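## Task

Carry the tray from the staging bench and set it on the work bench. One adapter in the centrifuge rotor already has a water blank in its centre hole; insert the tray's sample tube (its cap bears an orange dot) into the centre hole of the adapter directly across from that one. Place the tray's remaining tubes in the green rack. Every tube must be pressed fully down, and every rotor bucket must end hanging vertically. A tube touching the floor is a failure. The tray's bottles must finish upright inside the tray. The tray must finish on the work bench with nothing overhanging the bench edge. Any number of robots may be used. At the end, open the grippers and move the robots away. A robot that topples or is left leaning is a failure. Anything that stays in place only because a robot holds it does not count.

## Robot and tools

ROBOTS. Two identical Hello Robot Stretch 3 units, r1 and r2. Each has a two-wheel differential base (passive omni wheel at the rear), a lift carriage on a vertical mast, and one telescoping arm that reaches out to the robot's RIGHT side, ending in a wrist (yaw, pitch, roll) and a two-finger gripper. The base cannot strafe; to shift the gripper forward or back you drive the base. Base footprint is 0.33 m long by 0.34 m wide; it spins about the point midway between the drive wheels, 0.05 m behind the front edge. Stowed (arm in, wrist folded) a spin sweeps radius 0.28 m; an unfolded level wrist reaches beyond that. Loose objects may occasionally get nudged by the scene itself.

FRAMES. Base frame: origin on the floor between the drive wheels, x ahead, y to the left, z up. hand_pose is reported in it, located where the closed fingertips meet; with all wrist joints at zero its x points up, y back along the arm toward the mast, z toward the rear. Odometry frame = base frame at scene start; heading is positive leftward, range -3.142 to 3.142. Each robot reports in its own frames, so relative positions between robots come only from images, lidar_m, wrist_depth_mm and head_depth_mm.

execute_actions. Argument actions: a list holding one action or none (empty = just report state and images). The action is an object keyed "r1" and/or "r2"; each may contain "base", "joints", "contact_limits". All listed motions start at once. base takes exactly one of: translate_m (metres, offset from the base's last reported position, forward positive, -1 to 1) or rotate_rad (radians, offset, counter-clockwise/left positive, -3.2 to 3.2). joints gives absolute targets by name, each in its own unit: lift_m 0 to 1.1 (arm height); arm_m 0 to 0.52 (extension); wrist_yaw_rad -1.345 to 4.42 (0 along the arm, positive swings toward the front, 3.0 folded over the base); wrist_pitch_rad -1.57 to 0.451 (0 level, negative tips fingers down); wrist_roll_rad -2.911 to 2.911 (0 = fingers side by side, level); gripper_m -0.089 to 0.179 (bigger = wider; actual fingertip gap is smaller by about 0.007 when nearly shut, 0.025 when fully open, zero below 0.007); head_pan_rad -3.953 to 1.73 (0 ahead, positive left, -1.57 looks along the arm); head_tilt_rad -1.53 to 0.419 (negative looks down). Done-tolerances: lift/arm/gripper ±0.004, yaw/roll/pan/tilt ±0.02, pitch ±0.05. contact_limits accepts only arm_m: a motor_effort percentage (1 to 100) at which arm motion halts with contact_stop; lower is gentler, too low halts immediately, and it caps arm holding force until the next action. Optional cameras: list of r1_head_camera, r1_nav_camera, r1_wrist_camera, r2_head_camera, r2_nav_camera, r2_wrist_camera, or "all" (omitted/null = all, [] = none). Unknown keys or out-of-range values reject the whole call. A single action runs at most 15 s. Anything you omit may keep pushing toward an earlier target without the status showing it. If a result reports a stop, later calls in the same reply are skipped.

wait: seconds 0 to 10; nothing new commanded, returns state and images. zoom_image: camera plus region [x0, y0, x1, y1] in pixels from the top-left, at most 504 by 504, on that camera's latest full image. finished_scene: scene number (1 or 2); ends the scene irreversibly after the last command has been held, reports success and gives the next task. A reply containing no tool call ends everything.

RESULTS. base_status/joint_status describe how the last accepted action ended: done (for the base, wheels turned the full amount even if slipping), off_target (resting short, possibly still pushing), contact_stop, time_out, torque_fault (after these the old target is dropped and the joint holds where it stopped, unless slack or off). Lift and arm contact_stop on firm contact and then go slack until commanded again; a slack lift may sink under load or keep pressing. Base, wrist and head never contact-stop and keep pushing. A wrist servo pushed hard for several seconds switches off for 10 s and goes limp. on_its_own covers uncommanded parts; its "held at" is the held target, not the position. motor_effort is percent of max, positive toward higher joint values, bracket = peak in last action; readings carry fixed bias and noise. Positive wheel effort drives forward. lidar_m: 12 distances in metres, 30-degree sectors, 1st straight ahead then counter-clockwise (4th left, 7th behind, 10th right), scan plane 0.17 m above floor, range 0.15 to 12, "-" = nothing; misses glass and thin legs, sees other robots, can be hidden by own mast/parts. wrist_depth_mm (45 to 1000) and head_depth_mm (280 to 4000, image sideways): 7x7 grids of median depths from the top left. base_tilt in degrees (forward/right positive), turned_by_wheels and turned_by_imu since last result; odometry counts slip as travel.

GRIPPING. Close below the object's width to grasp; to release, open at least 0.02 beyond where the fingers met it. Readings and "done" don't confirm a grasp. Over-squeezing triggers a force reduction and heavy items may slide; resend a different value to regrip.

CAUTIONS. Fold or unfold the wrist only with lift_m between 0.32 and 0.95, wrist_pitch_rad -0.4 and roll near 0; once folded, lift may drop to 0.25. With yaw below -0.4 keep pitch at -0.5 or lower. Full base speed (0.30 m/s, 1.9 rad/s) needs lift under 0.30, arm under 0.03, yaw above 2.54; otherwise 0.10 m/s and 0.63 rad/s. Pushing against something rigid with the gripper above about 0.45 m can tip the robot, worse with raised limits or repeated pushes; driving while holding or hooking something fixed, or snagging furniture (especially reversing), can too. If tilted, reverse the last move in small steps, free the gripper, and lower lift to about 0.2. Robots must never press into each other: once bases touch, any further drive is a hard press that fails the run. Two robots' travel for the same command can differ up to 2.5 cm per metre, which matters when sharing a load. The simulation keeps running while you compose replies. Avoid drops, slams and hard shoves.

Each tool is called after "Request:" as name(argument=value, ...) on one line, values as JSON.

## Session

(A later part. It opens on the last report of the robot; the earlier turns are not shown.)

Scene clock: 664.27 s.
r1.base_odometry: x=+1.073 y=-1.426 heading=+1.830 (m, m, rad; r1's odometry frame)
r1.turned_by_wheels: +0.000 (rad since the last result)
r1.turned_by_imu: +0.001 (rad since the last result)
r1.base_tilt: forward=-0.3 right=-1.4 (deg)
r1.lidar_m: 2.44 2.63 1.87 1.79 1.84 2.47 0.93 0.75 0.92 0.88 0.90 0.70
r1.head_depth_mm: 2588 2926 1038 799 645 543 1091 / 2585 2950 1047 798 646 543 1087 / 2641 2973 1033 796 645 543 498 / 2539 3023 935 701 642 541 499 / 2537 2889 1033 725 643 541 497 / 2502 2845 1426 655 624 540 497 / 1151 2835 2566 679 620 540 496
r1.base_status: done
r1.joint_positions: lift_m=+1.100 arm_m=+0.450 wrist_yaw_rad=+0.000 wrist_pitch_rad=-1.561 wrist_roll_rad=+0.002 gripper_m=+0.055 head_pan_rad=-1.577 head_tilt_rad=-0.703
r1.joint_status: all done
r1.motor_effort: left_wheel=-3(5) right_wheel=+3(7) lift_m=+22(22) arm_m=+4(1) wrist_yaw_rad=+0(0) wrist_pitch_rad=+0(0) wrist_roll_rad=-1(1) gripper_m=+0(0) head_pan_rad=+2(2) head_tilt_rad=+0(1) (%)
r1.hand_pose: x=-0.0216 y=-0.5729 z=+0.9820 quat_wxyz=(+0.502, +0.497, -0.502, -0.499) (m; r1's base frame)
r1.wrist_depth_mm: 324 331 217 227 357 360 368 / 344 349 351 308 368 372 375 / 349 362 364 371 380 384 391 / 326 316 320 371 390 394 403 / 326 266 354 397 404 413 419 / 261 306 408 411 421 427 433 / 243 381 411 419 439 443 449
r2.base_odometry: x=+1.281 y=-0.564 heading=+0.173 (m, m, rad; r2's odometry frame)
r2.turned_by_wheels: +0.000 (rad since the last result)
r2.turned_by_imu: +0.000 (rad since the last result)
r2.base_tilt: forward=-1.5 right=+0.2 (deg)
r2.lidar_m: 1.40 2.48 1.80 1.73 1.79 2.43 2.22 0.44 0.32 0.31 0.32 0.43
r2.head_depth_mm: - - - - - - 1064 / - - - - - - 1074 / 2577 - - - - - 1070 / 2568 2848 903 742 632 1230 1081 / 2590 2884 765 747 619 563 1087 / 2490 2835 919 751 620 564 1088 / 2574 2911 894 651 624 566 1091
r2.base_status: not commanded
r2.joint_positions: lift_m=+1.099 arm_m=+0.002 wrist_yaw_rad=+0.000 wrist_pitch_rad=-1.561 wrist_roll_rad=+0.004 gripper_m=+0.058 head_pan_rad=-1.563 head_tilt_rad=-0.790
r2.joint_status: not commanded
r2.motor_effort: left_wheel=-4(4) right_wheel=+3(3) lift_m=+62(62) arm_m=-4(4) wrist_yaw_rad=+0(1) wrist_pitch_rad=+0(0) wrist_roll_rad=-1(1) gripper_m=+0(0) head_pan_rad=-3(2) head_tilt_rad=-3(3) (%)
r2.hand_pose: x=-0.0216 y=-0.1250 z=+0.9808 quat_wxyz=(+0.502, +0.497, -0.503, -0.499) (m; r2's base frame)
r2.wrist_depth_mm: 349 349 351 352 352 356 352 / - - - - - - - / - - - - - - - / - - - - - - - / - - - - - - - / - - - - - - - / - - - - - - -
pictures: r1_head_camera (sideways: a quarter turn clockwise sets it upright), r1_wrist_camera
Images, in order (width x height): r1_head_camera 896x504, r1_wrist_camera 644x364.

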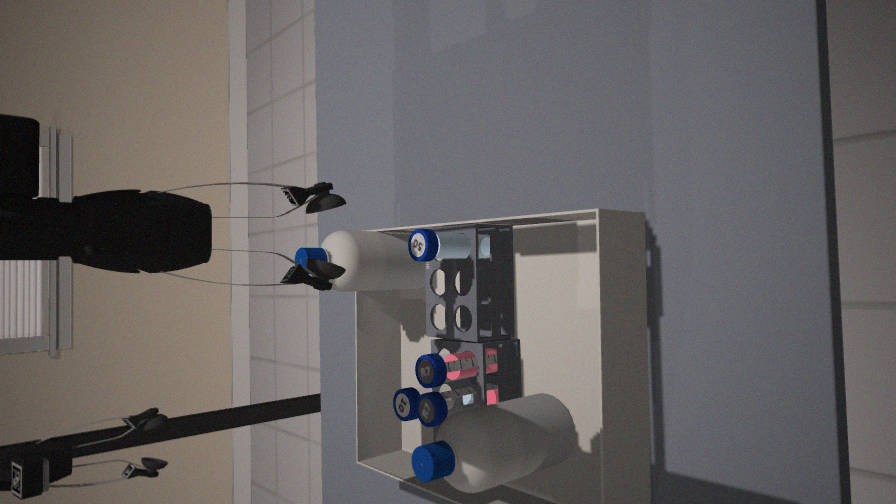

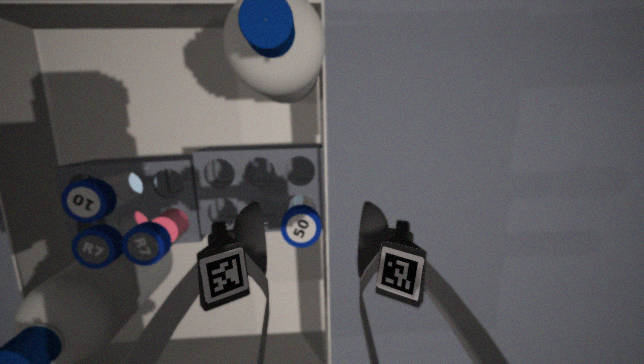

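Request:
execute_actions(actions=[{"r1":{"base":{"translate_m":0.013},"joints":{"arm_m":0.415,"wrist_roll_rad":1.563,"gripper_m":0.05}}}], cameras=[])

Request:
execute_actions(actions=[{"r1":{"joints":{"lift_m":1.02}}}], cameras=["r1_wrist_camera"])

Scene clock: 676.13 s.
r1.base_odometry: x=+1.069 y=-1.414 heading=+1.830 (m, m, rad; r1's odometry frame)
r1.turned_by_wheels: +0.000 (rad since the last result)
r1.turned_by_imu: +0.001 (rad since the last result)
r1.base_tilt: forward=-0.3 right=-1.4 (deg)
r1.lidar_m: 2.43 2.63 1.88 1.79 1.85 2.47 0.94 0.76 0.92 0.88 0.90 0.69
r1.head_depth_mm: 2601 2972 1045 802 648 544 1094 / 2658 3029 1039 798 645 543 1086 / 2605 3014 1031 797 642 543 499 / - 2984 1033 713 643 542 498 / 2550 2877 1034 723 642 540 497 / 2493 2806 1410 656 621 540 498 / 2417 2890 2550 690 622 539 495
r1.base_status: done
r1.joint_positions: lift_m=+1.100 arm_m=+0.415 wrist_yaw_rad=+0.000 wrist_pitch_rad=-1.561 wrist_roll_rad=+1.558 gripper_m=+0.050 head_pan_rad=-1.577 head_tilt_rad=-0.703
r1.joint_status: all done
r1.motor_effort: left_wheel=-3(5) right_wheel=+3(8) lift_m=+22(22) arm_m=-3(4) wrist_yaw_rad=+0(0) wrist_pitch_rad=+0(0) wrist_roll_rad=+1(2) gripper_m=+0(33) head_pan_rad=+3(2) head_tilt_rad=+1(1) (%)
r1.hand_pose: x=-0.0215 y=-0.5384 z=+0.9820 quat_wxyz=(+0.005, +0.004, -0.710, -0.704) (m; r1's base frame)
r1.wrist_depth_mm: 338 342 345 353 355 363 - / 347 350 358 360 366 377 - / 358 359 365 370 375 382 - / 368 246 347 324 389 396 - / 198 242 385 368 403 408 - / 391 390 386 345 411 423 - / 406 406 415 330 427 443 -
r2.base_odometry: x=+1.281 y=-0.564 heading=+0.173 (m, m, rad; r2's odometry frame)
r2.turned_by_wheels: +0.000 (rad since the last result)
r2.turned_by_imu: +0.000 (rad since the last result)
r2.base_tilt: forward=-1.5 right=+0.2 (deg)
r2.lidar_m: 1.40 2.48 1.80 1.73 1.79 2.43 2.23 0.44 0.32 0.31 0.32 0.43
r2.head_depth_mm: - - - - - - 1066 / - - - - - - 1075 / 2593 - - - - - 1068 / 2567 2844 903 741 632 1230 1082 / 2564 2842 766 748 618 562 1080 / 2485 2792 916 749 621 563 1086 / 2523 2772 896 651 623 566 1089
r2.base_status: not commanded
r2.joint_positions: lift_m=+1.099 arm_m=+0.002 wrist_yaw_rad=+0.000 wrist_pitch_rad=-1.561 wrist_roll_rad=+0.004 gripper_m=+0.058 head_pan_rad=-1.563 head_tilt_rad=-0.790
r2.joint_status: not commanded
r2.motor_effort: left_wheel=-4(4) right_wheel=+3(2) lift_m=+62(62) arm_m=-4(4) wrist_yaw_rad=+0(1) wrist_pitch_rad=+0(0) wrist_roll_rad=-1(1) gripper_m=+0(0) head_pan_rad=-3(3) head_tilt_rad=-3(4) (%)
r2.hand_pose: x=-0.0216 y=-0.1250 z=+0.9808 quat_wxyz=(+0.502, +0.497, -0.503, -0.499) (m; r2's base frame)
r2.wrist_depth_mm: 349 349 353 350 353 358 352 / - - - - - - - / - - - - - - - / - - - - - - - / - - - - - - - / - - - - - - - / - - - - - - -
pictures: none
No camera images: the call's "cameras" was empty. Leave "cameras" out to get every camera's image.

Scene clock: 677.70 s.
r1.base_odometry: x=+1.069 y=-1.414 heading=+1.830 (m, m, rad; r1's odometry frame)
r1.turned_by_wheels: +0.000 (rad since the last result)
r1.turned_by_imu: +0.000 (rad since the last result)
r1.base_tilt: forward=-0.3 right=-1.4 (deg)
r1.lidar_m: 2.43 2.62 1.88 1.79 1.85 2.47 0.94 0.77 0.92 0.88 0.91 0.69
r1.head_depth_mm: - 3079 1047 799 646 544 1082 / - 2945 1042 797 646 542 1086 / - 3016 1042 796 641 545 499 / 2497 - 755 715 641 543 496 / 2546 2901 1033 723 641 542 497 / 2516 2801 1416 653 621 541 496 / 2395 2902 2540 688 622 540 495
r1.base_status: not commanded
r1.joint_positions: lift_m=+1.020 arm_m=+0.415 wrist_yaw_rad=+0.000 wrist_pitch_rad=-1.561 wrist_roll_rad=+1.558 gripper_m=+0.050 head_pan_rad=-1.577 head_tilt_rad=-0.703
r1.joint_status: all done
r1.motor_effort: left_wheel=-3(3) right_wheel=+3(3) lift_m=+14(20) arm_m=-3(3) wrist_yaw_rad=-1(0) wrist_pitch_rad=+0(0) wrist_roll_rad=+1(1) gripper_m=+0(0) head_pan_rad=+2(2) head_tilt_rad=+0(1) (%)
r1.hand_pose: x=-0.0215 y=-0.5385 z=+0.9025 quat_wxyz=(+0.005, +0.004, -0.710, -0.704) (m; r1's base frame)
r1.wrist_depth_mm: 266 269 271 277 280 285 288 / 273 276 281 285 289 294 295 / 281 285 291 295 297 303 307 / 204 247 248 240 306 272 318 / 160 212 301 216 316 290 330 / 162 310 286 271 326 314 340 / 274 315 322 262 334 295 355
r2.base_odometry: x=+1.281 y=-0.564 heading=+0.173 (m, m, rad; r2's odometry frame)
r2.turned_by_wheels: +0.000 (rad since the last result)
r2.turned_by_imu: +0.000 (rad since the last result)
r2.base_tilt: forward=-1.5 right=+0.3 (deg)
r2.lidar_m: 1.40 2.49 1.80 1.73 1.79 2.43 2.22 0.44 0.32 0.31 0.32 0.43
r2.head_depth_mm: - - - - - - 1064 / - - - - - - 1077 / 2584 - - - - - 1069 / 2577 2850 906 742 633 1233 1079 / 2566 2867 766 746 619 562 1086 / 2466 2776 917 748 621 565 1087 / 2536 704 751 650 624 567 1089
r2.base_status: not commanded
r2.joint_positions: lift_m=+1.099 arm_m=+0.002 wrist_yaw_rad=+0.000 wrist_pitch_rad=-1.561 wrist_roll_rad=+0.004 gripper_m=+0.058 head_pan_rad=-1.563 head_tilt_rad=-0.790
r2.joint_status: not commanded
r2.motor_effort: left_wheel=-4(4) right_wheel=+3(3) lift_m=+62(62) arm_m=-4(4) wrist_yaw_rad=-1(0) wrist_pitch_rad=+0(0) wrist_roll_rad=-2(1) gripper_m=+0(0) head_pan_rad=-4(4) head_tilt_rad=-4(3) (%)
r2.hand_pose: x=-0.0216 y=-0.1250 z=+0.9808 quat_wxyz=(+0.502, +0.497, -0.503, -0.499) (m; r2's base frame)
r2.wrist_depth_mm: 348 348 351 354 352 353 353 / - - - - - - - / - - - - - - - / - - - - - - - / - - - - - - - / - - - - - - - / - - - - - - -
pictures: r1_wrist_camera
Images, in order (width x height): r1_wrist_camera 644x364.

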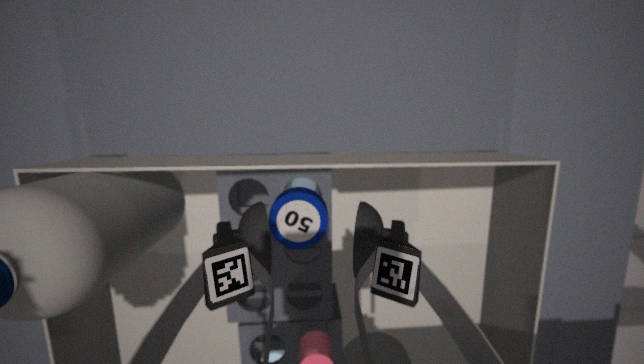

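Request:
execute_actions(actions=[{"r1":{"base":{"translate_m":0.004},"joints":{"arm_m":0.423}}}], cameras=[])

Request:
execute_actions(actions=[{"r1":{"joints":{"lift_m":0.962}}}], cameras=["r1_wrist_camera"])

Request:
execute_actions(actions=[{"r1":{"joints":{"gripper_m":-0.008}}}], cameras=[])

Request:
execute_actions(actions=[{"r1":{"joints":{"lift_m":1.1}}}], cameras=["r1_wrist_camera","r1_head_camera"])

Scene clock: 684.03 s.
r1.base_odometry: x=+1.068 y=-1.410 heading=+1.830 (m, m, rad; r1's odometry frame)
r1.turned_by_wheels: +0.000 (rad since the last result)
r1.turned_by_imu: +0.001 (rad since the last result)
r1.base_tilt: forward=-0.3 right=-1.4 (deg)
r1.lidar_m: 2.42 2.62 1.88 1.79 1.85 2.47 0.94 0.77 0.92 0.88 0.90 0.69
r1.head_depth_mm: - 3098 1048 801 650 547 1088 / - 2918 1043 795 645 542 1087 / - 2949 1043 798 640 544 499 / 2499 - 759 707 643 541 497 / 2547 2909 1033 723 639 542 497 / 2477 2820 1407 653 620 541 495 / 2381 2930 2528 677 623 540 485
r1.base_status: done
r1.joint_positions: lift_m=+1.020 arm_m=+0.423 wrist_yaw_rad=+0.000 wrist_pitch_rad=-1.561 wrist_roll_rad=+1.559 gripper_m=+0.050 head_pan_rad=-1.577 head_tilt_rad=-0.703
r1.joint_status: all done
r1.motor_effort: left_wheel=-3(5) right_wheel=+3(7) lift_m=+14(14) arm_m=+3(3) wrist_yaw_rad=+0(0) wrist_pitch_rad=+0(0) wrist_roll_rad=+2(1) gripper_m=+0(1) head_pan_rad=+2(2) head_tilt_rad=+1(1) (%)
r1.hand_pose: x=-0.0215 y=-0.5458 z=+0.9025 quat_wxyz=(+0.005, +0.004, -0.710, -0.704) (m; r1's base frame)
r1.wrist_depth_mm: 264 269 273 275 278 284 289 / 275 277 281 284 289 293 297 / 281 284 289 292 296 302 307 / 185 218 270 229 305 300 316 / 156 197 302 246 318 303 330 / 160 309 286 259 326 304 340 / 315 318 324 262 333 307 355
r2.base_odometry: x=+1.281 y=-0.564 heading=+0.173 (m, m, rad; r2's odometry frame)
r2.turned_by_wheels: +0.000 (rad since the last result)
r2.turned_by_imu: +0.000 (rad since the last result)
r2.base_tilt: forward=-1.5 right=+0.2 (deg)
r2.lidar_m: 1.40 2.48 1.80 1.73 1.79 2.42 2.22 0.44 0.32 0.31 0.32 0.43
r2.head_depth_mm: - - - - - - 1063 / - - - - - - 1076 / 2583 - - - - - 1069 / 2603 2849 905 743 632 1230 1081 / 2588 2873 768 745 618 563 1083 / 2475 2814 919 749 621 564 1092 / 2533 667 756 651 622 566 1088
r2.base_status: not commanded
r2.joint_positions: lift_m=+1.099 arm_m=+0.002 wrist_yaw_rad=+0.000 wrist_pitch_rad=-1.561 wrist_roll_rad=+0.004 gripper_m=+0.058 head_pan_rad=-1.563 head_tilt_rad=-0.790
r2.joint_status: not commanded
r2.motor_effort: left_wheel=-4(4) right_wheel=+3(3) lift_m=+62(62) arm_m=-4(4) wrist_yaw_rad=+0(0) wrist_pitch_rad=+0(0) wrist_roll_rad=-1(1) gripper_m=+0(0) head_pan_rad=-3(3) head_tilt_rad=-4(4) (%)
r2.hand_pose: x=-0.0216 y=-0.1250 z=+0.9808 quat_wxyz=(+0.502, +0.497, -0.503, -0.499) (m; r2's base frame)
r2.wrist_depth_mm: 349 349 350 352 353 353 352 / - - - - - - - / - - - - - - - / - - - - - - - / - - - - - - - / - - - - - - - / - - - - - - -
pictures: none
No camera images: the call's "cameras" was empty. Leave "cameras" out to get every camera's image.

Scene clock: 685.40 s.
r1.base_odometry: x=+1.068 y=-1.410 heading=+1.830 (m, m, rad; r1's odometry frame)
r1.turned_by_wheels: +0.000 (rad since the last result)
r1.turned_by_imu: +0.000 (rad since the last result)
r1.base_tilt: forward=-0.3 right=-1.4 (deg)
r1.lidar_m: 2.43 2.63 1.87 1.79 1.84 2.47 0.94 0.77 0.92 0.88 0.90 0.69
r1.head_depth_mm: 2623 2807 - 799 647 544 1087 / 2558 - 998 801 646 544 1080 / 2563 - 996 797 642 544 497 / 2506 2866 752 714 643 542 497 / 2528 2874 1038 726 643 541 496 / 2499 2808 1411 651 619 542 498 / 2395 2899 2594 677 622 541 486
r1.base_status: not commanded
r1.joint_positions: lift_m=+0.962 arm_m=+0.423 wrist_yaw_rad=+0.000 wrist_pitch_rad=-1.560 wrist_roll_rad=+1.559 gripper_m=+0.050 head_pan_rad=-1.577 head_tilt_rad=-0.703
r1.joint_status: all done
r1.motor_effort: left_wheel=-3(3) right_wheel=+3(3) lift_m=+12(14) arm_m=+3(3) wrist_yaw_rad=+0(1) wrist_pitch_rad=-1(1) wrist_roll_rad=+2(2) gripper_m=+0(0) head_pan_rad=+2(3) head_tilt_rad=+1(1) (%)
r1.hand_pose: x=-0.0215 y=-0.5460 z=+0.8446 quat_wxyz=(+0.005, +0.004, -0.711, -0.704) (m; r1's base frame)
r1.wrist_depth_mm: 214 216 219 221 225 228 231 / 219 221 225 229 231 235 239 / 226 228 233 235 239 244 246 / 174 209 178 179 244 247 198 / 143 198 238 121 253 255 208 / 138 250 206 124 260 265 218 / 236 258 217 201 270 272 219
r2.base_odometry: x=+1.281 y=-0.564 heading=+0.173 (m, m, rad; r2's odometry frame)
r2.turned_by_wheels: +0.000 (rad since the last result)
r2.turned_by_imu: +0.000 (rad since the last result)
r2.base_tilt: forward=-1.5 right=+0.2 (deg)
r2.lidar_m: 1.41 2.48 1.80 1.73 1.79 2.43 2.22 0.44 0.32 0.31 0.32 0.43
r2.head_depth_mm: - - - - - - 1061 / - - - - - - 1073 / 2588 - - - - - 1069 / 2585 2862 902 744 633 1235 1084 / 2581 2861 764 746 619 564 1085 / 2489 2822 917 751 620 565 1087 / 2570 636 745 651 623 566 1089
r2.base_status: not commanded
r2.joint_positions: lift_m=+1.099 arm_m=+0.002 wrist_yaw_rad=+0.000 wrist_pitch_rad=-1.561 wrist_roll_rad=+0.004 gripper_m=+0.058 head_pan_rad=-1.563 head_tilt_rad=-0.790
r2.joint_status: not commanded
r2.motor_effort: left_wheel=-4(4) right_wheel=+3(3) lift_m=+62(62) arm_m=-4(4) wrist_yaw_rad=+1(1) wrist_pitch_rad=+0(0) wrist_roll_rad=-1(1) gripper_m=+0(0) head_pan_rad=-3(3) head_tilt_rad=-3(3) (%)
r2.hand_pose: x=-0.0216 y=-0.1250 z=+0.9808 quat_wxyz=(+0.502, +0.497, -0.503, -0.499) (m; r2's base frame)
r2.wrist_depth_mm: 346 347 352 350 355 355 354 / - - - - - - - / - - - - - - - / - - - - - - - / - - - - - - - / - - - - - - - / - - - - - - -
pictures: r1_wrist_camera
Images, in order (width x height): r1_wrist_camera 644x364.

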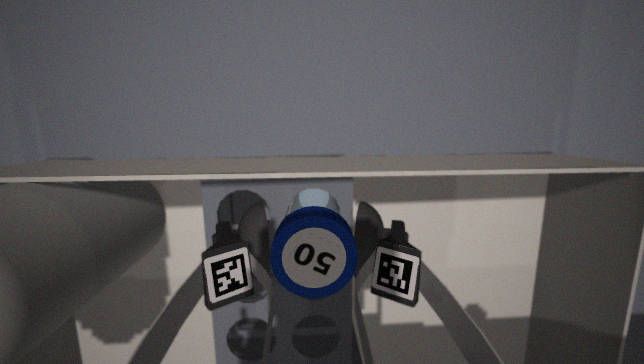

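Scene clock: 686.47 s.
r1.base_odometry: x=+1.068 y=-1.410 heading=+1.830 (m, m, rad; r1's odometry frame)
r1.turned_by_wheels: +0.000 (rad since the last result)
r1.turned_by_imu: +0.000 (rad since the last result)
r1.base_tilt: forward=-0.2 right=-1.5 (deg)
r1.lidar_m: 2.43 2.62 1.88 1.79 1.84 2.47 0.94 0.77 0.92 0.88 0.91 0.68
r1.head_depth_mm: 2643 2862 - 797 649 546 1089 / 2532 - 995 795 645 544 1090 / 2513 - 999 796 642 542 497 / 2533 2934 746 713 643 542 497 / 2532 2937 1036 726 642 542 496 / 2506 2792 1404 654 620 540 498 / 2402 2850 2583 678 623 540 495
r1.base_status: not commanded
r1.joint_positions: lift_m=+0.962 arm_m=+0.423 wrist_yaw_rad=+0.000 wrist_pitch_rad=-1.556 wrist_roll_rad=+1.561 gripper_m=-0.007 head_pan_rad=-1.577 head_tilt_rad=-0.703
r1.joint_status: all done
r1.motor_effort: left_wheel=-3(3) right_wheel=+3(3) lift_m=+12(12) arm_m=+3(4) wrist_yaw_rad=+0(0) wrist_pitch_rad=-3(5) wrist_roll_rad=+0(2) gripper_m=-17(90) head_pan_rad=+2(2) head_tilt_rad=+2(1) (%)
r1.hand_pose: x=-0.0215 y=-0.5471 z=+0.8445 quat_wxyz=(+0.004, +0.003, -0.712, -0.702) (m; r1's base frame)
r1.wrist_depth_mm: 215 217 220 222 224 227 230 / 221 223 226 230 231 235 238 / 228 229 233 236 239 243 244 / 174 206 195 180 245 249 196 / 143 194 242 121 252 256 209 / 136 251 193 192 264 266 211 / 234 258 228 218 272 272 220
r2.base_odometry: x=+1.281 y=-0.564 heading=+0.173 (m, m, rad; r2's odometry frame)
r2.turned_by_wheels: +0.000 (rad since the last result)
r2.turned_by_imu: +0.000 (rad since the last result)
r2.base_tilt: forward=-1.5 right=+0.3 (deg)
r2.lidar_m: 1.40 2.48 1.80 1.73 1.79 2.43 2.22 0.44 0.32 0.31 0.32 0.43
r2.head_depth_mm: - - - - - - 1064 / - - - - - - 1072 / 2561 - - - - - 1066 / 2587 2824 907 742 632 1234 1079 / 2572 2870 768 745 618 561 1085 / 2495 2786 921 749 621 565 1090 / 2561 635 741 650 623 567 1091
r2.base_status: not commanded
r2.joint_positions: lift_m=+1.099 arm_m=+0.002 wrist_yaw_rad=+0.000 wrist_pitch_rad=-1.561 wrist_roll_rad=+0.004 gripper_m=+0.058 head_pan_rad=-1.563 head_tilt_rad=-0.790
r2.joint_status: not commanded
r2.motor_effort: left_wheel=-4(4) right_wheel=+3(3) lift_m=+62(62) arm_m=-4(4) wrist_yaw_rad=+0(0) wrist_pitch_rad=+0(0) wrist_roll_rad=-1(1) gripper_m=+0(0) head_pan_rad=-3(3) head_tilt_rad=-4(3) (%)
r2.hand_pose: x=-0.0216 y=-0.1250 z=+0.9808 quat_wxyz=(+0.502, +0.497, -0.503, -0.499) (m; r2's base frame)
r2.wrist_depth_mm: 350 348 350 351 352 356 353 / - - - - - - - / - - - - - - - / - - - - - - - / - - - - - - - / - - - - - - - / - - - - - - -
pictures: none
No camera images: the call's "cameras" was empty. Leave "cameras" out to get every camera's image.

Scene clock: 688.57 s.
r1.base_odometry: x=+1.068 y=-1.410 heading=+1.830 (m, m, rad; r1's odometry frame)
r1.turned_by_wheels: +0.000 (rad since the last result)
r1.turned_by_imu: +0.001 (rad since the last result)
r1.base_tilt: forward=-0.2 right=-1.4 (deg)
r1.lidar_m: 2.43 2.62 1.88 1.79 1.85 2.46 0.94 0.77 0.92 0.88 0.90 0.68
r1.head_depth_mm: 2600 3000 1046 799 647 545 1081 / 2624 3023 1045 798 645 543 1094 / 2659 2990 1035 798 642 542 498 / - 3018 836 722 642 543 497 / 2545 2912 1034 723 643 541 498 / 2511 2851 1406 650 619 541 496 / 2366 2870 2535 680 622 541 485
r1.base_status: not commanded
r1.joint_positions: lift_m=+1.100 arm_m=+0.423 wrist_yaw_rad=+0.000 wrist_pitch_rad=-1.557 wrist_roll_rad=+1.561 gripper_m=-0.007 head_pan_rad=-1.577 head_tilt_rad=-0.703
r1.joint_status: all done
r1.motor_effort: left_wheel=-2(3) right_wheel=+2(3) lift_m=+22(24) arm_m=+4(3) wrist_yaw_rad=+0(0) wrist_pitch_rad=-2(3) wrist_roll_rad=+1(0) gripper_m=-15(16) head_pan_rad=+2(2) head_tilt_rad=+1(2) (%)
r1.hand_pose: x=-0.0215 y=-0.5468 z=+0.9819 quat_wxyz=(+0.004, +0.003, -0.712, -0.702) (m; r1's base frame)
r1.wrist_depth_mm: 338 344 346 350 355 360 371 / 346 352 358 363 368 373 - / 357 360 365 371 381 381 - / 370 236 368 372 387 394 - / 380 240 388 120 401 406 - / 396 395 399 304 414 421 - / 408 409 416 298 338 442 -
r2.base_odometry: x=+1.281 y=-0.564 heading=+0.173 (m, m, rad; r2's odometry frame)
r2.turned_by_wheels: +0.000 (rad since the last result)
r2.turned_by_imu: +0.000 (rad since the last result)
r2.base_tilt: forward=-1.5 right=+0.3 (deg)
r2.lidar_m: 1.40 2.48 1.80 1.73 1.79 2.43 2.23 0.44 0.32 0.31 0.32 0.43
r2.head_depth_mm: - - - - - - 1067 / - - - - - - 1076 / 2586 - - - - - 1065 / 2582 2823 905 743 632 1230 1079 / 2579 2837 769 746 619 563 1083 / 2495 2830 920 748 621 564 1088 / 2550 2769 894 652 624 566 1092
r2.base_status: not commanded
r2.joint_positions: lift_m=+1.099 arm_m=+0.002 wrist_yaw_rad=+0.000 wrist_pitch_rad=-1.561 wrist_roll_rad=+0.004 gripper_m=+0.058 head_pan_rad=-1.563 head_tilt_rad=-0.790
r2.joint_status: not commanded
r2.motor_effort: left_wheel=-4(4) right_wheel=+2(3) lift_m=+62(62) arm_m=-4(5) wrist_yaw_rad=+2(0) wrist_pitch_rad=+0(0) wrist_roll_rad=-2(2) gripper_m=+0(0) head_pan_rad=-3(4) head_tilt_rad=-3(3) (%)
r2.hand_pose: x=-0.0216 y=-0.1250 z=+0.9808 quat_wxyz=(+0.502, +0.497, -0.503, -0.499) (m; r2's base frame)
r2.wrist_depth_mm: 347 347 348 351 352 356 355 / - - - - - - - / - - - - - - - / - - - - - - - / - - - - - - - / - - - - - - - / - - - - - - -
pictures: r1_head_camera (sideways: a quarter turn clockwise sets it upright), r1_wrist_camera
Images, in order (width x height): r1_head_camera 896x504, r1_wrist_camera 644x364.

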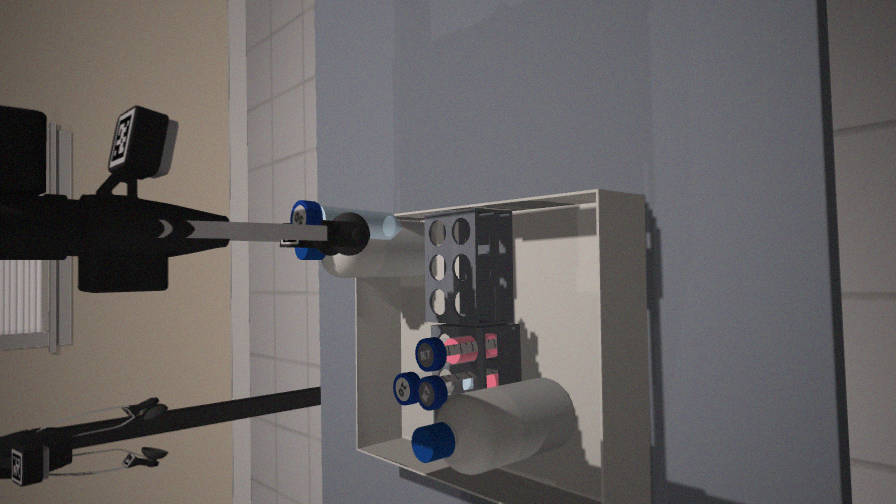

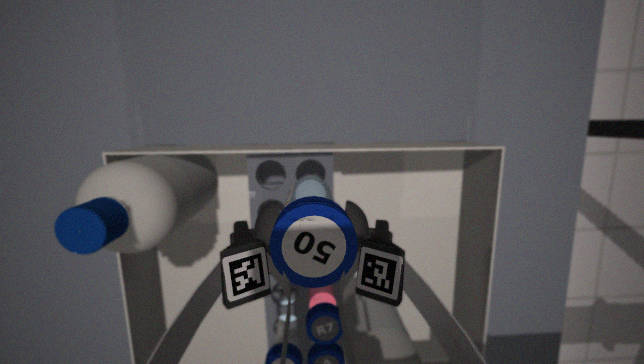

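Request:
execute_actions(actions=[{"r1":{"joints":{"arm_m":0.47}}}], cameras=[])

Request:
execute_actions(actions=[{"r1":{"base":{"translate_m":0.48}}}], cameras=["r1_wrist_camera","r1_head_camera"])

Scene clock: 701.27 s.
r1.base_odometry: x=+1.068 y=-1.410 heading=+1.830 (m, m, rad; r1's odometry frame)
r1.turned_by_wheels: +0.000 (rad since the last result)
r1.turned_by_imu: +0.001 (rad since the last result)
r1.base_tilt: forward=-0.2 right=-1.5 (deg)
r1.lidar_m: 2.42 2.63 1.87 1.80 1.84 2.47 0.95 0.77 0.92 0.88 0.90 0.69
r1.head_depth_mm: 2601 2999 1043 797 648 544 1088 / 2589 2968 1040 797 646 543 1081 / 2563 2976 1043 797 643 542 497 / - 3000 839 727 642 542 497 / 2557 2935 1033 725 641 541 497 / 2514 2837 1403 649 620 541 496 / 2392 2894 2553 678 624 542 486
r1.base_status: not commanded
r1.joint_positions: lift_m=+1.100 arm_m=+0.470 wrist_yaw_rad=+0.000 wrist_pitch_rad=-1.557 wrist_roll_rad=+1.561 gripper_m=-0.007 head_pan_rad=-1.577 head_tilt_rad=-0.703
r1.joint_status: all done
r1.motor_effort: left_wheel=-2(2) right_wheel=+1(2) lift_m=+22(22) arm_m=+3(3) wrist_yaw_rad=+0(0) wrist_pitch_rad=-2(2) wrist_roll_rad=+0(0) gripper_m=-15(13) head_pan_rad=+2(2) head_tilt_rad=+2(1) (%)
r1.hand_pose: x=-0.0215 y=-0.5937 z=+0.9819 quat_wxyz=(+0.004, +0.003, -0.712, -0.702) (m; r1's base frame)
r1.wrist_depth_mm: 339 342 344 353 356 361 365 / 348 354 358 361 366 372 378 / 360 365 366 370 377 382 391 / 369 368 274 323 385 383 403 / 382 379 245 120 399 401 419 / 394 398 402 333 412 409 436 / 412 416 417 380 300 432 -
r2.base_odometry: x=+1.281 y=-0.564 heading=+0.173 (m, m, rad; r2's odometry frame)
r2.turned_by_wheels: +0.000 (rad since the last result)
r2.turned_by_imu: +0.000 (rad since the last result)
r2.base_tilt: forward=-1.4 right=+0.3 (deg)
r2.lidar_m: 1.40 2.49 1.80 1.73 1.79 2.42 2.22 0.44 0.32 0.31 0.32 0.43
r2.head_depth_mm: - - - - - - 1063 / - - - - - - 1074 / 2570 - - - - - 1070 / 2555 2859 904 741 632 1234 1081 / 2583 2837 772 746 619 562 1087 / 2507 2801 921 749 620 565 1085 / 2595 2820 831 650 623 567 1092
r2.base_status: not commanded
r2.joint_positions: lift_m=+1.099 arm_m=+0.002 wrist_yaw_rad=+0.000 wrist_pitch_rad=-1.561 wrist_roll_rad=+0.004 gripper_m=+0.058 head_pan_rad=-1.563 head_tilt_rad=-0.790
r2.joint_status: not commanded
r2.motor_effort: left_wheel=-4(4) right_wheel=+3(3) lift_m=+62(62) arm_m=-4(4) wrist_yaw_rad=+0(0) wrist_pitch_rad=+0(0) wrist_roll_rad=-1(1) gripper_m=+0(1) head_pan_rad=-4(4) head_tilt_rad=-4(3) (%)
r2.hand_pose: x=-0.0216 y=-0.1250 z=+0.9808 quat_wxyz=(+0.502, +0.497, -0.503, -0.499) (m; r2's base frame)
r2.wrist_depth_mm: 351 350 353 352 352 353 354 / - - - - - - - / - - - - - - - / - - - - - - - / - - - - - - - / - - - - - - - / - - - - - - -
pictures: none
No camera images: the call's "cameras" was empty. Leave "cameras" out to get every camera's image.

Scene clock: 707.57 s.
r1.base_odometry: x=+0.945 y=-0.946 heading=+1.830 (m, m, rad; r1's odometry frame)
r1.turned_by_wheels: +0.000 (rad since the last result)
r1.turned_by_imu: +0.000 (rad since the last result)
r1.base_tilt: forward=-0.2 right=-1.3 (deg)
r1.lidar_m: 1.95 2.65 1.90 1.81 1.86 2.49 1.23 1.26 0.90 0.86 0.27 0.29
r1.head_depth_mm: 2588 2954 1044 732 614 544 488 / 2571 2910 2590 781 647 541 488 / 2516 2911 1412 797 645 542 488 / - 2980 994 724 643 541 486 / 2569 2878 2539 736 645 541 487 / 2530 2874 2580 791 642 542 476 / 2523 2833 2563 1842 642 540 476
r1.base_status: done
r1.joint_positions: lift_m=+1.100 arm_m=+0.470 wrist_yaw_rad=+0.000 wrist_pitch_rad=-1.557 wrist_roll_rad=+1.561 gripper_m=-0.007 head_pan_rad=-1.577 head_tilt_rad=-0.703
r1.joint_status: not commanded
r1.motor_effort: left_wheel=-3(5) right_wheel=+3(8) lift_m=+22(22) arm_m=+4(3) wrist_yaw_rad=+0(0) wrist_pitch_rad=-2(2) wrist_roll_rad=+0(1) gripper_m=-14(13) head_pan_rad=+2(2) head_tilt_rad=+1(1) (%)
r1.hand_pose: x=-0.0215 y=-0.5937 z=+0.9819 quat_wxyz=(+0.004, +0.003, -0.712, -0.702) (m; r1's base frame)
r1.wrist_depth_mm: 339 345 346 353 356 360 367 / 348 352 356 362 368 371 375 / 357 362 367 374 379 385 389 / 372 375 382 327 392 397 402 / 382 387 387 120 401 411 418 / 396 399 406 412 419 425 436 / 414 413 419 425 438 440 -
r2.base_odometry: x=+1.281 y=-0.564 heading=+0.173 (m, m, rad; r2's odometry frame)
r2.turned_by_wheels: +0.000 (rad since the last result)
r2.turned_by_imu: +0.000 (rad since the last result)
r2.base_tilt: forward=-1.5 right=+0.2 (deg)
r2.lidar_m: 1.40 2.48 1.80 1.73 1.79 2.42 2.22 0.44 0.32 0.31 0.32 0.43
r2.head_depth_mm: - - - - - - 1064 / - - - - - - 1077 / 2575 - - - - - 1068 / 2592 2819 906 742 631 1230 1079 / 2576 2895 769 746 619 562 1087 / 2563 2888 918 749 621 564 1084 / 2583 2865 925 651 623 567 1088
r2.base_status: not commanded
r2.joint_positions: lift_m=+1.099 arm_m=+0.002 wrist_yaw_rad=+0.000 wrist_pitch_rad=-1.561 wrist_roll_rad=+0.004 gripper_m=+0.058 head_pan_rad=-1.563 head_tilt_rad=-0.790
r2.joint_status: not commanded
r2.motor_effort: left_wheel=-4(4) right_wheel=+3(3) lift_m=+62(62) arm_m=-4(4) wrist_yaw_rad=+1(0) wrist_pitch_rad=+0(0) wrist_roll_rad=-1(2) gripper_m=+0(0) head_pan_rad=-3(4) head_tilt_rad=-4(3) (%)
r2.hand_pose: x=-0.0216 y=-0.1250 z=+0.9808 quat_wxyz=(+0.502, +0.497, -0.503, -0.499) (m; r2's base frame)
r2.wrist_depth_mm: 345 349 350 350 353 351 356 / - - - - - - - / - - - - - - - / - - - - - - - / - - - - - - - / - - - - - - - / - - - - - - -
pictures: r1_head_camera (sideways: a quarter turn clockwise sets it upright), r1_wrist_camera
Images, in order (width x height): r1_head_camera 896x504, r1_wrist_camera 644x364.

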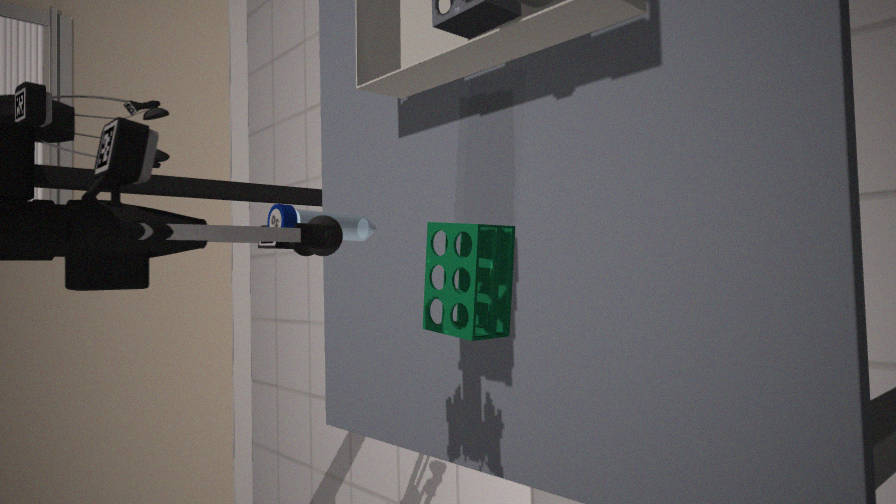

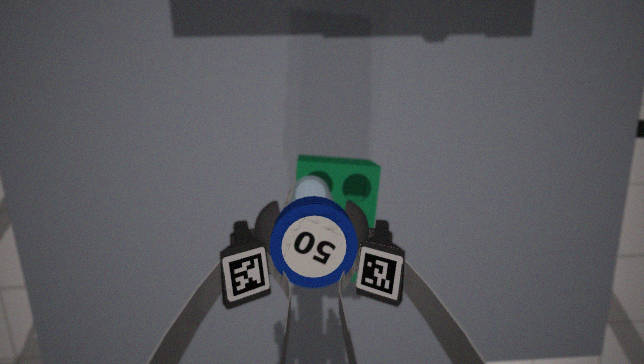

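Request:
execute_actions(actions=[{"r1":{"joints":{"wrist_roll_rad":0.002,"lift_m":1.06}}}], cameras=["r1_wrist_camera","r1_head_camera"])

Scene clock: 717.40 s.
r1.base_odometry: x=+0.945 y=-0.946 heading=+1.830 (m, m, rad; r1's odometry frame)
r1.turned_by_wheels: +0.000 (rad since the last result)
r1.turned_by_imu: +0.001 (rad since the last result)
r1.base_tilt: forward=-0.4 right=-1.4 (deg)
r1.lidar_m: 1.95 2.66 1.89 1.81 1.86 2.48 1.22 1.26 0.90 0.86 0.27 0.29
r1.head_depth_mm: 2704 2933 1043 731 613 543 488 / 2612 2931 2548 781 646 543 488 / 2653 2758 1455 797 647 543 488 / 2524 2987 953 729 644 543 486 / 2493 2920 2567 738 646 542 487 / 2515 2872 2579 793 643 540 476 / 2514 2850 2553 1830 642 541 477
r1.base_status: not commanded
r1.joint_positions: lift_m=+1.060 arm_m=+0.470 wrist_yaw_rad=+0.000 wrist_pitch_rad=-1.557 wrist_roll_rad=+0.007 gripper_m=-0.007 head_pan_rad=-1.577 head_tilt_rad=-0.703
r1.joint_status: all done
r1.motor_effort: left_wheel=-3(3) right_wheel=+3(3) lift_m=+14(19) arm_m=+3(4) wrist_yaw_rad=+0(0) wrist_pitch_rad=-2(2) wrist_roll_rad=-2(2) gripper_m=-13(14) head_pan_rad=+2(3) head_tilt_rad=+1(1) (%)
r1.hand_pose: x=-0.0216 y=-0.5940 z=+0.9424 quat_wxyz=(+0.502, +0.495, -0.505, -0.499) (m; r1's base frame)
r1.wrist_depth_mm: 301 305 308 314 317 321 314 / 311 314 320 324 330 326 335 / 322 322 327 334 338 330 349 / 334 335 310 326 350 331 326 / - 343 288 120 363 340 311 / - 357 364 367 377 347 304 / - 369 375 381 388 369 293
r2.base_odometry: x=+1.281 y=-0.564 heading=+0.173 (m, m, rad; r2's odometry frame)
r2.turned_by_wheels: +0.000 (rad since the last result)
r2.turned_by_imu: +0.000 (rad since the last result)
r2.base_tilt: forward=-1.5 right=+0.3 (deg)
r2.lidar_m: 1.40 2.48 1.80 1.72 1.79 2.43 2.22 0.44 0.32 0.31 0.32 0.43
r2.head_depth_mm: - - - - - - 1062 / - - - - - - 1070 / 2582 - - - - - 1069 / 2585 2837 902 745 632 1233 1081 / 2573 2837 771 746 617 563 1085 / 2563 2877 920 751 621 564 1086 / 2572 2897 926 650 624 568 1093
r2.base_status: not commanded
r2.joint_positions: lift_m=+1.099 arm_m=+0.002 wrist_yaw_rad=+0.000 wrist_pitch_rad=-1.561 wrist_roll_rad=+0.004 gripper_m=+0.058 head_pan_rad=-1.563 head_tilt_rad=-0.790
r2.joint_status: not commanded
r2.motor_effort: left_wheel=-4(4) right_wheel=+3(3) lift_m=+62(62) arm_m=-4(4) wrist_yaw_rad=-1(0) wrist_pitch_rad=+0(0) wrist_roll_rad=-1(1) gripper_m=+0(0) head_pan_rad=-3(4) head_tilt_rad=-3(3) (%)
r2.hand_pose: x=-0.0216 y=-0.1250 z=+0.9808 quat_wxyz=(+0.502, +0.497, -0.503, -0.499) (m; r2's base frame)
r2.wrist_depth_mm: 347 347 353 351 353 352 355 / - - - - - - - / - - - - - - - / - - - - - - - / - - - - - - - / - - - - - - - / - - - - - - -
pictures: r1_head_camera (sideways: a quarter turn clockwise sets it upright), r1_wrist_camera
Images, in order (width x height): r1_head_camera 896x504, r1_wrist_camera 644x364.

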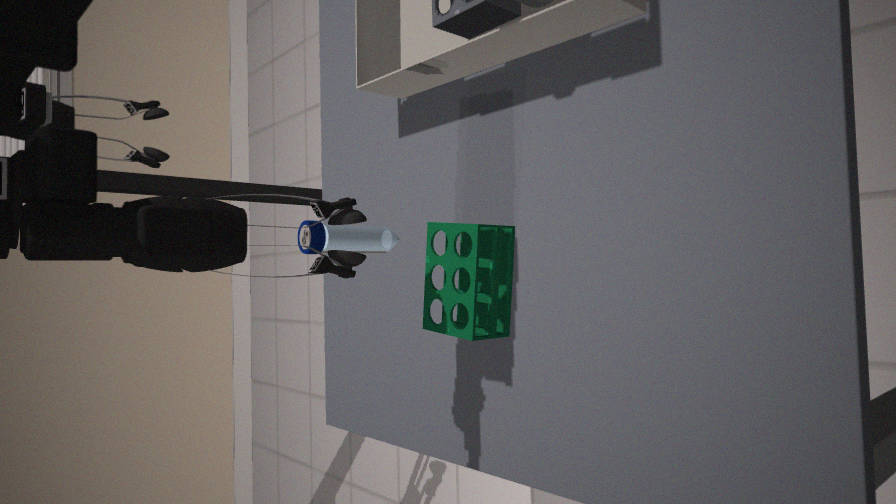

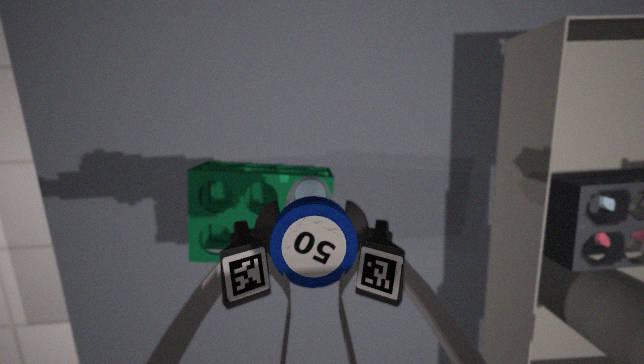

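Request:
execute_actions(actions=[{"r1":{"base":{"translate_m":0.006},"joints":{"arm_m":0.457,"lift_m":1.01}}}], cameras=["r1_wrist_camera","r1_head_camera"])

Scene clock: 723.07 s.
r1.base_odometry: x=+0.944 y=-0.940 heading=+1.830 (m, m, rad; r1's odometry frame)
r1.turned_by_wheels: +0.000 (rad since the last result)
r1.turned_by_imu: +0.001 (rad since the last result)
r1.base_tilt: forward=-0.2 right=-1.4 (deg)
r1.lidar_m: 1.94 2.66 1.90 1.81 1.86 2.49 1.23 1.26 0.90 0.86 0.27 0.29
r1.head_depth_mm: 2499 - 1044 746 620 544 489 / - 3006 2570 799 648 545 490 / - 2878 1427 799 648 544 488 / 2464 2855 995 719 644 542 487 / 2542 2924 2560 743 644 542 488 / 2534 2841 2535 795 646 540 476 / 2556 2878 2533 1880 642 541 477
r1.base_status: done
r1.joint_positions: lift_m=+1.010 arm_m=+0.457 wrist_yaw_rad=+0.000 wrist_pitch_rad=-1.557 wrist_roll_rad=+0.006 gripper_m=-0.007 head_pan_rad=-1.577 head_tilt_rad=-0.703
r1.joint_status: all done
r1.motor_effort: left_wheel=-3(5) right_wheel=+3(8) lift_m=+14(16) arm_m=-3(2) wrist_yaw_rad=+0(0) wrist_pitch_rad=-2(2) wrist_roll_rad=-2(2) gripper_m=-14(14) head_pan_rad=+3(2) head_tilt_rad=+0(2) (%)
r1.hand_pose: x=-0.0216 y=-0.5818 z=+0.8924 quat_wxyz=(+0.502, +0.495, -0.505, -0.498) (m; r1's base frame)
r1.wrist_depth_mm: 256 258 263 267 269 273 231 / 263 267 270 274 278 281 243 / 272 276 280 284 288 292 256 / 280 283 258 232 296 301 256 / 288 291 236 120 306 311 259 / 301 303 305 311 320 322 262 / 312 312 318 322 329 329 267
r2.base_odometry: x=+1.281 y=-0.564 heading=+0.173 (m, m, rad; r2's odometry frame)
r2.turned_by_wheels: +0.000 (rad since the last result)
r2.turned_by_imu: +0.000 (rad since the last result)
r2.base_tilt: forward=-1.5 right=+0.2 (deg)
r2.lidar_m: 1.40 2.48 1.80 1.73 1.79 2.42 2.23 0.44 0.32 0.31 0.32 0.43
r2.head_depth_mm: - - - - - - 1066 / - - - - - - 1078 / 2583 - - - - - 1069 / 2558 2827 903 742 633 1229 1085 / 2592 2870 771 745 619 563 1085 / 2580 2872 922 748 622 565 1089 / 2576 2880 925 650 625 566 1087
r2.base_status: not commanded
r2.joint_positions: lift_m=+1.099 arm_m=+0.002 wrist_yaw_rad=+0.000 wrist_pitch_rad=-1.561 wrist_roll_rad=+0.004 gripper_m=+0.058 head_pan_rad=-1.563 head_tilt_rad=-0.790
r2.joint_status: not commanded
r2.motor_effort: left_wheel=-4(4) right_wheel=+2(3) lift_m=+62(62) arm_m=-4(4) wrist_yaw_rad=-1(1) wrist_pitch_rad=+0(0) wrist_roll_rad=-1(2) gripper_m=+0(0) head_pan_rad=-3(4) head_tilt_rad=-3(3) (%)
r2.hand_pose: x=-0.0216 y=-0.1250 z=+0.9808 quat_wxyz=(+0.502, +0.497, -0.503, -0.499) (m; r2's base frame)
r2.wrist_depth_mm: 348 352 349 353 352 355 355 / - - - - - - - / - - - - - - - / - - - - - - - / - - - - - - - / - - - - - - - / - - - - - - -
pictures: r1_head_camera (sideways: a quarter turn clockwise sets it upright), r1_wrist_camera
Images, in order (width x height): r1_head_camera 896x504, r1_wrist_camera 644x364.

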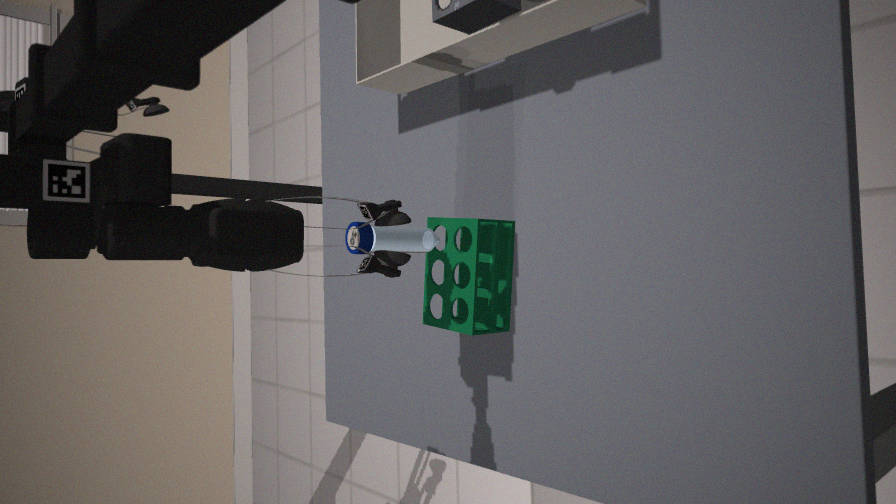

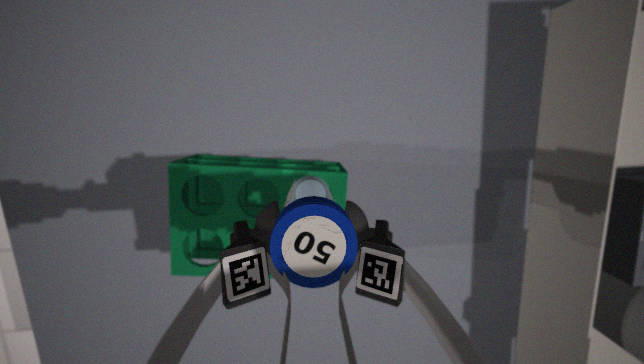

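Request:
execute_actions(actions=[{"r1":{"joints":{"lift_m":0.965}}}], cameras=["r1_head_camera"])

Request:
execute_actions(actions=[{"r1":{"joints":{"lift_m":0.96,"gripper_m":0.045}}}], cameras=["r1_head_camera","r1_wrist_camera"])

Scene clock: 727.40 s.
r1.base_odometry: x=+0.944 y=-0.940 heading=+1.830 (m, m, rad; r1's odometry frame)
r1.turned_by_wheels: +0.000 (rad since the last result)
r1.turned_by_imu: +0.001 (rad since the last result)
r1.base_tilt: forward=-0.2 right=-1.4 (deg)
r1.lidar_m: 1.94 2.65 1.90 1.81 1.86 2.49 1.23 1.27 0.90 0.86 0.27 0.29
r1.head_depth_mm: 2551 2913 - 746 620 543 489 / 901 3085 2561 798 646 544 489 / 2412 2785 1387 796 648 544 488 / 2493 2880 955 717 645 542 488 / 2533 2868 2562 742 644 539 486 / 2506 2846 2576 792 644 542 477 / 2511 2864 2542 1876 643 540 476
r1.base_status: not commanded
r1.joint_positions: lift_m=+0.965 arm_m=+0.457 wrist_yaw_rad=+0.000 wrist_pitch_rad=-1.557 wrist_roll_rad=+0.006 gripper_m=-0.007 head_pan_rad=-1.577 head_tilt_rad=-0.703
r1.joint_status: all done
r1.motor_effort: left_wheel=-3(3) right_wheel=+3(3) lift_m=+14(13) arm_m=-3(3) wrist_yaw_rad=+0(0) wrist_pitch_rad=-2(2) wrist_roll_rad=-2(2) gripper_m=-14(15) head_pan_rad=+2(2) head_tilt_rad=+1(1) (%)
r1.hand_pose: x=-0.0216 y=-0.5817 z=+0.8474 quat_wxyz=(+0.502, +0.495, -0.505, -0.498) (m; r1's base frame)
r1.wrist_depth_mm: 216 219 221 225 227 230 230 / 222 224 227 230 233 237 230 / 228 232 235 239 242 246 233 / 235 234 183 184 250 254 234 / 243 217 188 120 259 263 236 / 250 250 248 197 269 271 237 / 260 263 268 271 277 282 239
r2.base_odometry: x=+1.281 y=-0.564 heading=+0.173 (m, m, rad; r2's odometry frame)
r2.turned_by_wheels: +0.000 (rad since the last result)
r2.turned_by_imu: +0.000 (rad since the last result)
r2.base_tilt: forward=-1.5 right=+0.3 (deg)
r2.lidar_m: 1.40 2.48 1.80 1.72 1.78 2.43 2.23 0.44 0.32 0.31 0.32 0.43
r2.head_depth_mm: - - - - - - 1067 / - - - - - - 1074 / 2594 - - - - - 1068 / 2599 2827 904 744 632 1233 1081 / 2575 2881 772 746 618 563 1084 / 2574 2883 919 749 621 564 1087 / 2574 2891 925 648 623 566 1089
r2.base_status: not commanded
r2.joint_positions: lift_m=+1.099 arm_m=+0.002 wrist_yaw_rad=+0.000 wrist_pitch_rad=-1.561 wrist_roll_rad=+0.004 gripper_m=+0.058 head_pan_rad=-1.563 head_tilt_rad=-0.790
r2.joint_status: not commanded
r2.motor_effort: left_wheel=-4(4) right_wheel=+3(3) lift_m=+62(62) arm_m=-4(5) wrist_yaw_rad=+0(0) wrist_pitch_rad=+0(0) wrist_roll_rad=-1(1) gripper_m=+0(0) head_pan_rad=-3(4) head_tilt_rad=-3(3) (%)
r2.hand_pose: x=-0.0216 y=-0.1250 z=+0.9808 quat_wxyz=(+0.502, +0.497, -0.503, -0.499) (m; r2's base frame)
r2.wrist_depth_mm: 348 349 349 355 355 354 355 / - - - - - - - / - - - - - - - / - - - - - - - / - - - - - - - / - - - - - - - / - - - - - - -
pictures: r1_head_camera (sideways: a quarter turn clockwise sets it upright)
Images, in order (width x height): r1_head_camera 896x504.

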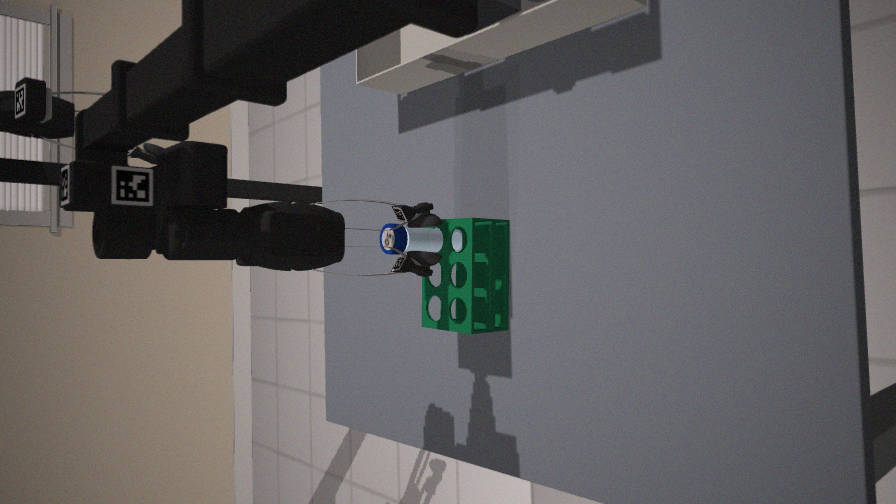

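Scene clock: 728.63 s.
r1.base_odometry: x=+0.944 y=-0.940 heading=+1.830 (m, m, rad; r1's odometry frame)
r1.turned_by_wheels: +0.000 (rad since the last result)
r1.turned_by_imu: +0.000 (rad since the last result)
r1.base_tilt: forward=-0.2 right=-1.4 (deg)
r1.lidar_m: 1.94 2.65 1.90 1.81 1.87 2.48 1.24 1.27 0.90 0.86 0.27 0.29
r1.head_depth_mm: 2568 2834 - 744 620 543 489 / 895 - 1784 797 647 545 488 / 2439 2819 1381 797 646 543 488 / 2536 2916 954 716 646 541 487 / 2557 2853 2598 744 643 542 485 / 2505 2872 2533 791 643 543 476 / 2501 2837 2546 1890 643 540 475
r1.base_status: not commanded
r1.joint_positions: lift_m=+0.960 arm_m=+0.457 wrist_yaw_rad=+0.000 wrist_pitch_rad=-1.558 wrist_roll_rad=+0.006 gripper_m=+0.045 head_pan_rad=-1.577 head_tilt_rad=-0.703
r1.joint_status: all done
r1.motor_effort: left_wheel=-5(4) right_wheel=+5(5) lift_m=+11(14) arm_m=-3(3) wrist_yaw_rad=+0(0) wrist_pitch_rad=-2(3) wrist_roll_rad=-2(2) gripper_m=+2(78) head_pan_rad=+3(2) head_tilt_rad=+1(2) (%)
r1.hand_pose: x=-0.0216 y=-0.5815 z=+0.8426 quat_wxyz=(+0.502, +0.495, -0.504, -0.499) (m; r1's base frame)
r1.wrist_depth_mm: 211 214 217 221 223 226 227 / 217 219 223 226 230 233 232 / 224 227 230 233 237 241 233 / 230 208 177 180 244 249 235 / 237 215 182 120 253 258 236 / 246 218 192 193 264 267 237 / 254 257 263 265 272 277 240
r2.base_odometry: x=+1.281 y=-0.564 heading=+0.173 (m, m, rad; r2's odometry frame)
r2.turned_by_wheels: +0.000 (rad since the last result)
r2.turned_by_imu: +0.000 (rad since the last result)
r2.base_tilt: forward=-1.5 right=+0.3 (deg)
r2.lidar_m: 1.40 2.49 1.81 1.73 1.79 2.43 2.22 0.44 0.32 0.31 0.32 0.43
r2.head_depth_mm: - - - - - - 1064 / - - - - - - 1073 / 2578 - - - - - 1070 / 2583 2824 905 742 632 1231 1080 / 2567 2864 771 746 619 563 1085 / 2574 2902 919 751 619 564 1086 / 2580 2874 925 651 623 566 1089
r2.base_status: not commanded
r2.joint_positions: lift_m=+1.099 arm_m=+0.002 wrist_yaw_rad=+0.000 wrist_pitch_rad=-1.561 wrist_roll_rad=+0.004 gripper_m=+0.058 head_pan_rad=-1.563 head_tilt_rad=-0.790
r2.joint_status: not commanded
r2.motor_effort: left_wheel=-4(4) right_wheel=+3(2) lift_m=+62(62) arm_m=-5(4) wrist_yaw_rad=+0(1) wrist_pitch_rad=+0(0) wrist_roll_rad=-1(1) gripper_m=+0(0) head_pan_rad=-3(2) head_tilt_rad=-4(3) (%)
r2.hand_pose: x=-0.0216 y=-0.1250 z=+0.9808 quat_wxyz=(+0.502, +0.497, -0.503, -0.499) (m; r2's base frame)
r2.wrist_depth_mm: 349 348 350 352 353 356 355 / - - - - - - - / - - - - - - - / - - - - - - - / - - - - - - - / - - - - - - - / - - - - - - -
pictures: r1_head_camera (sideways: a quarter turn clockwise sets it upright), r1_wrist_camera
Images, in order (width x height): r1_head_camera 896x504, r1_wrist_camera 644x364.

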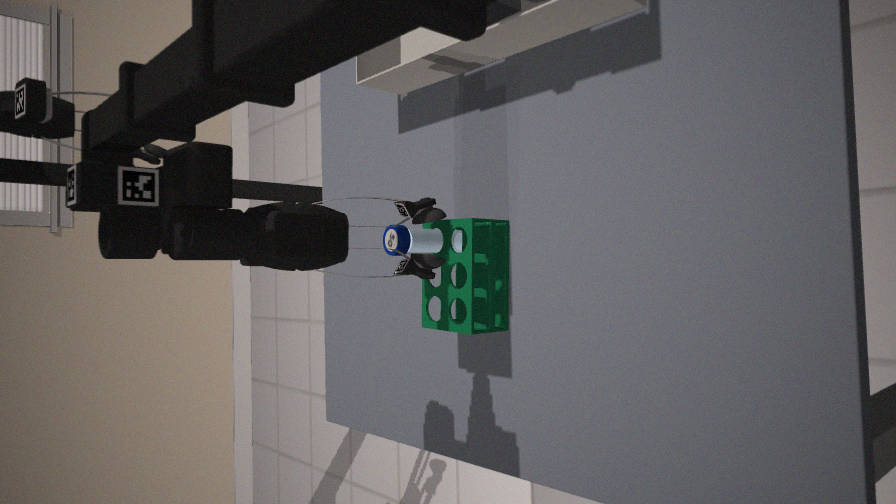

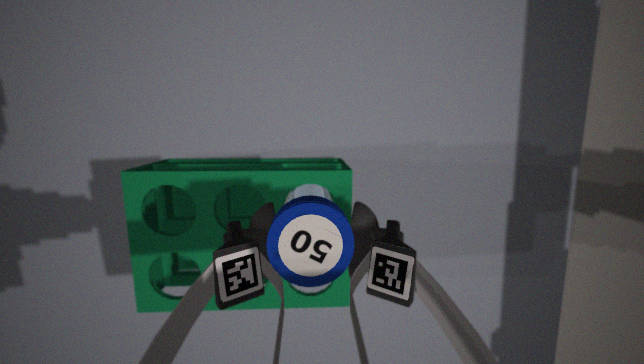

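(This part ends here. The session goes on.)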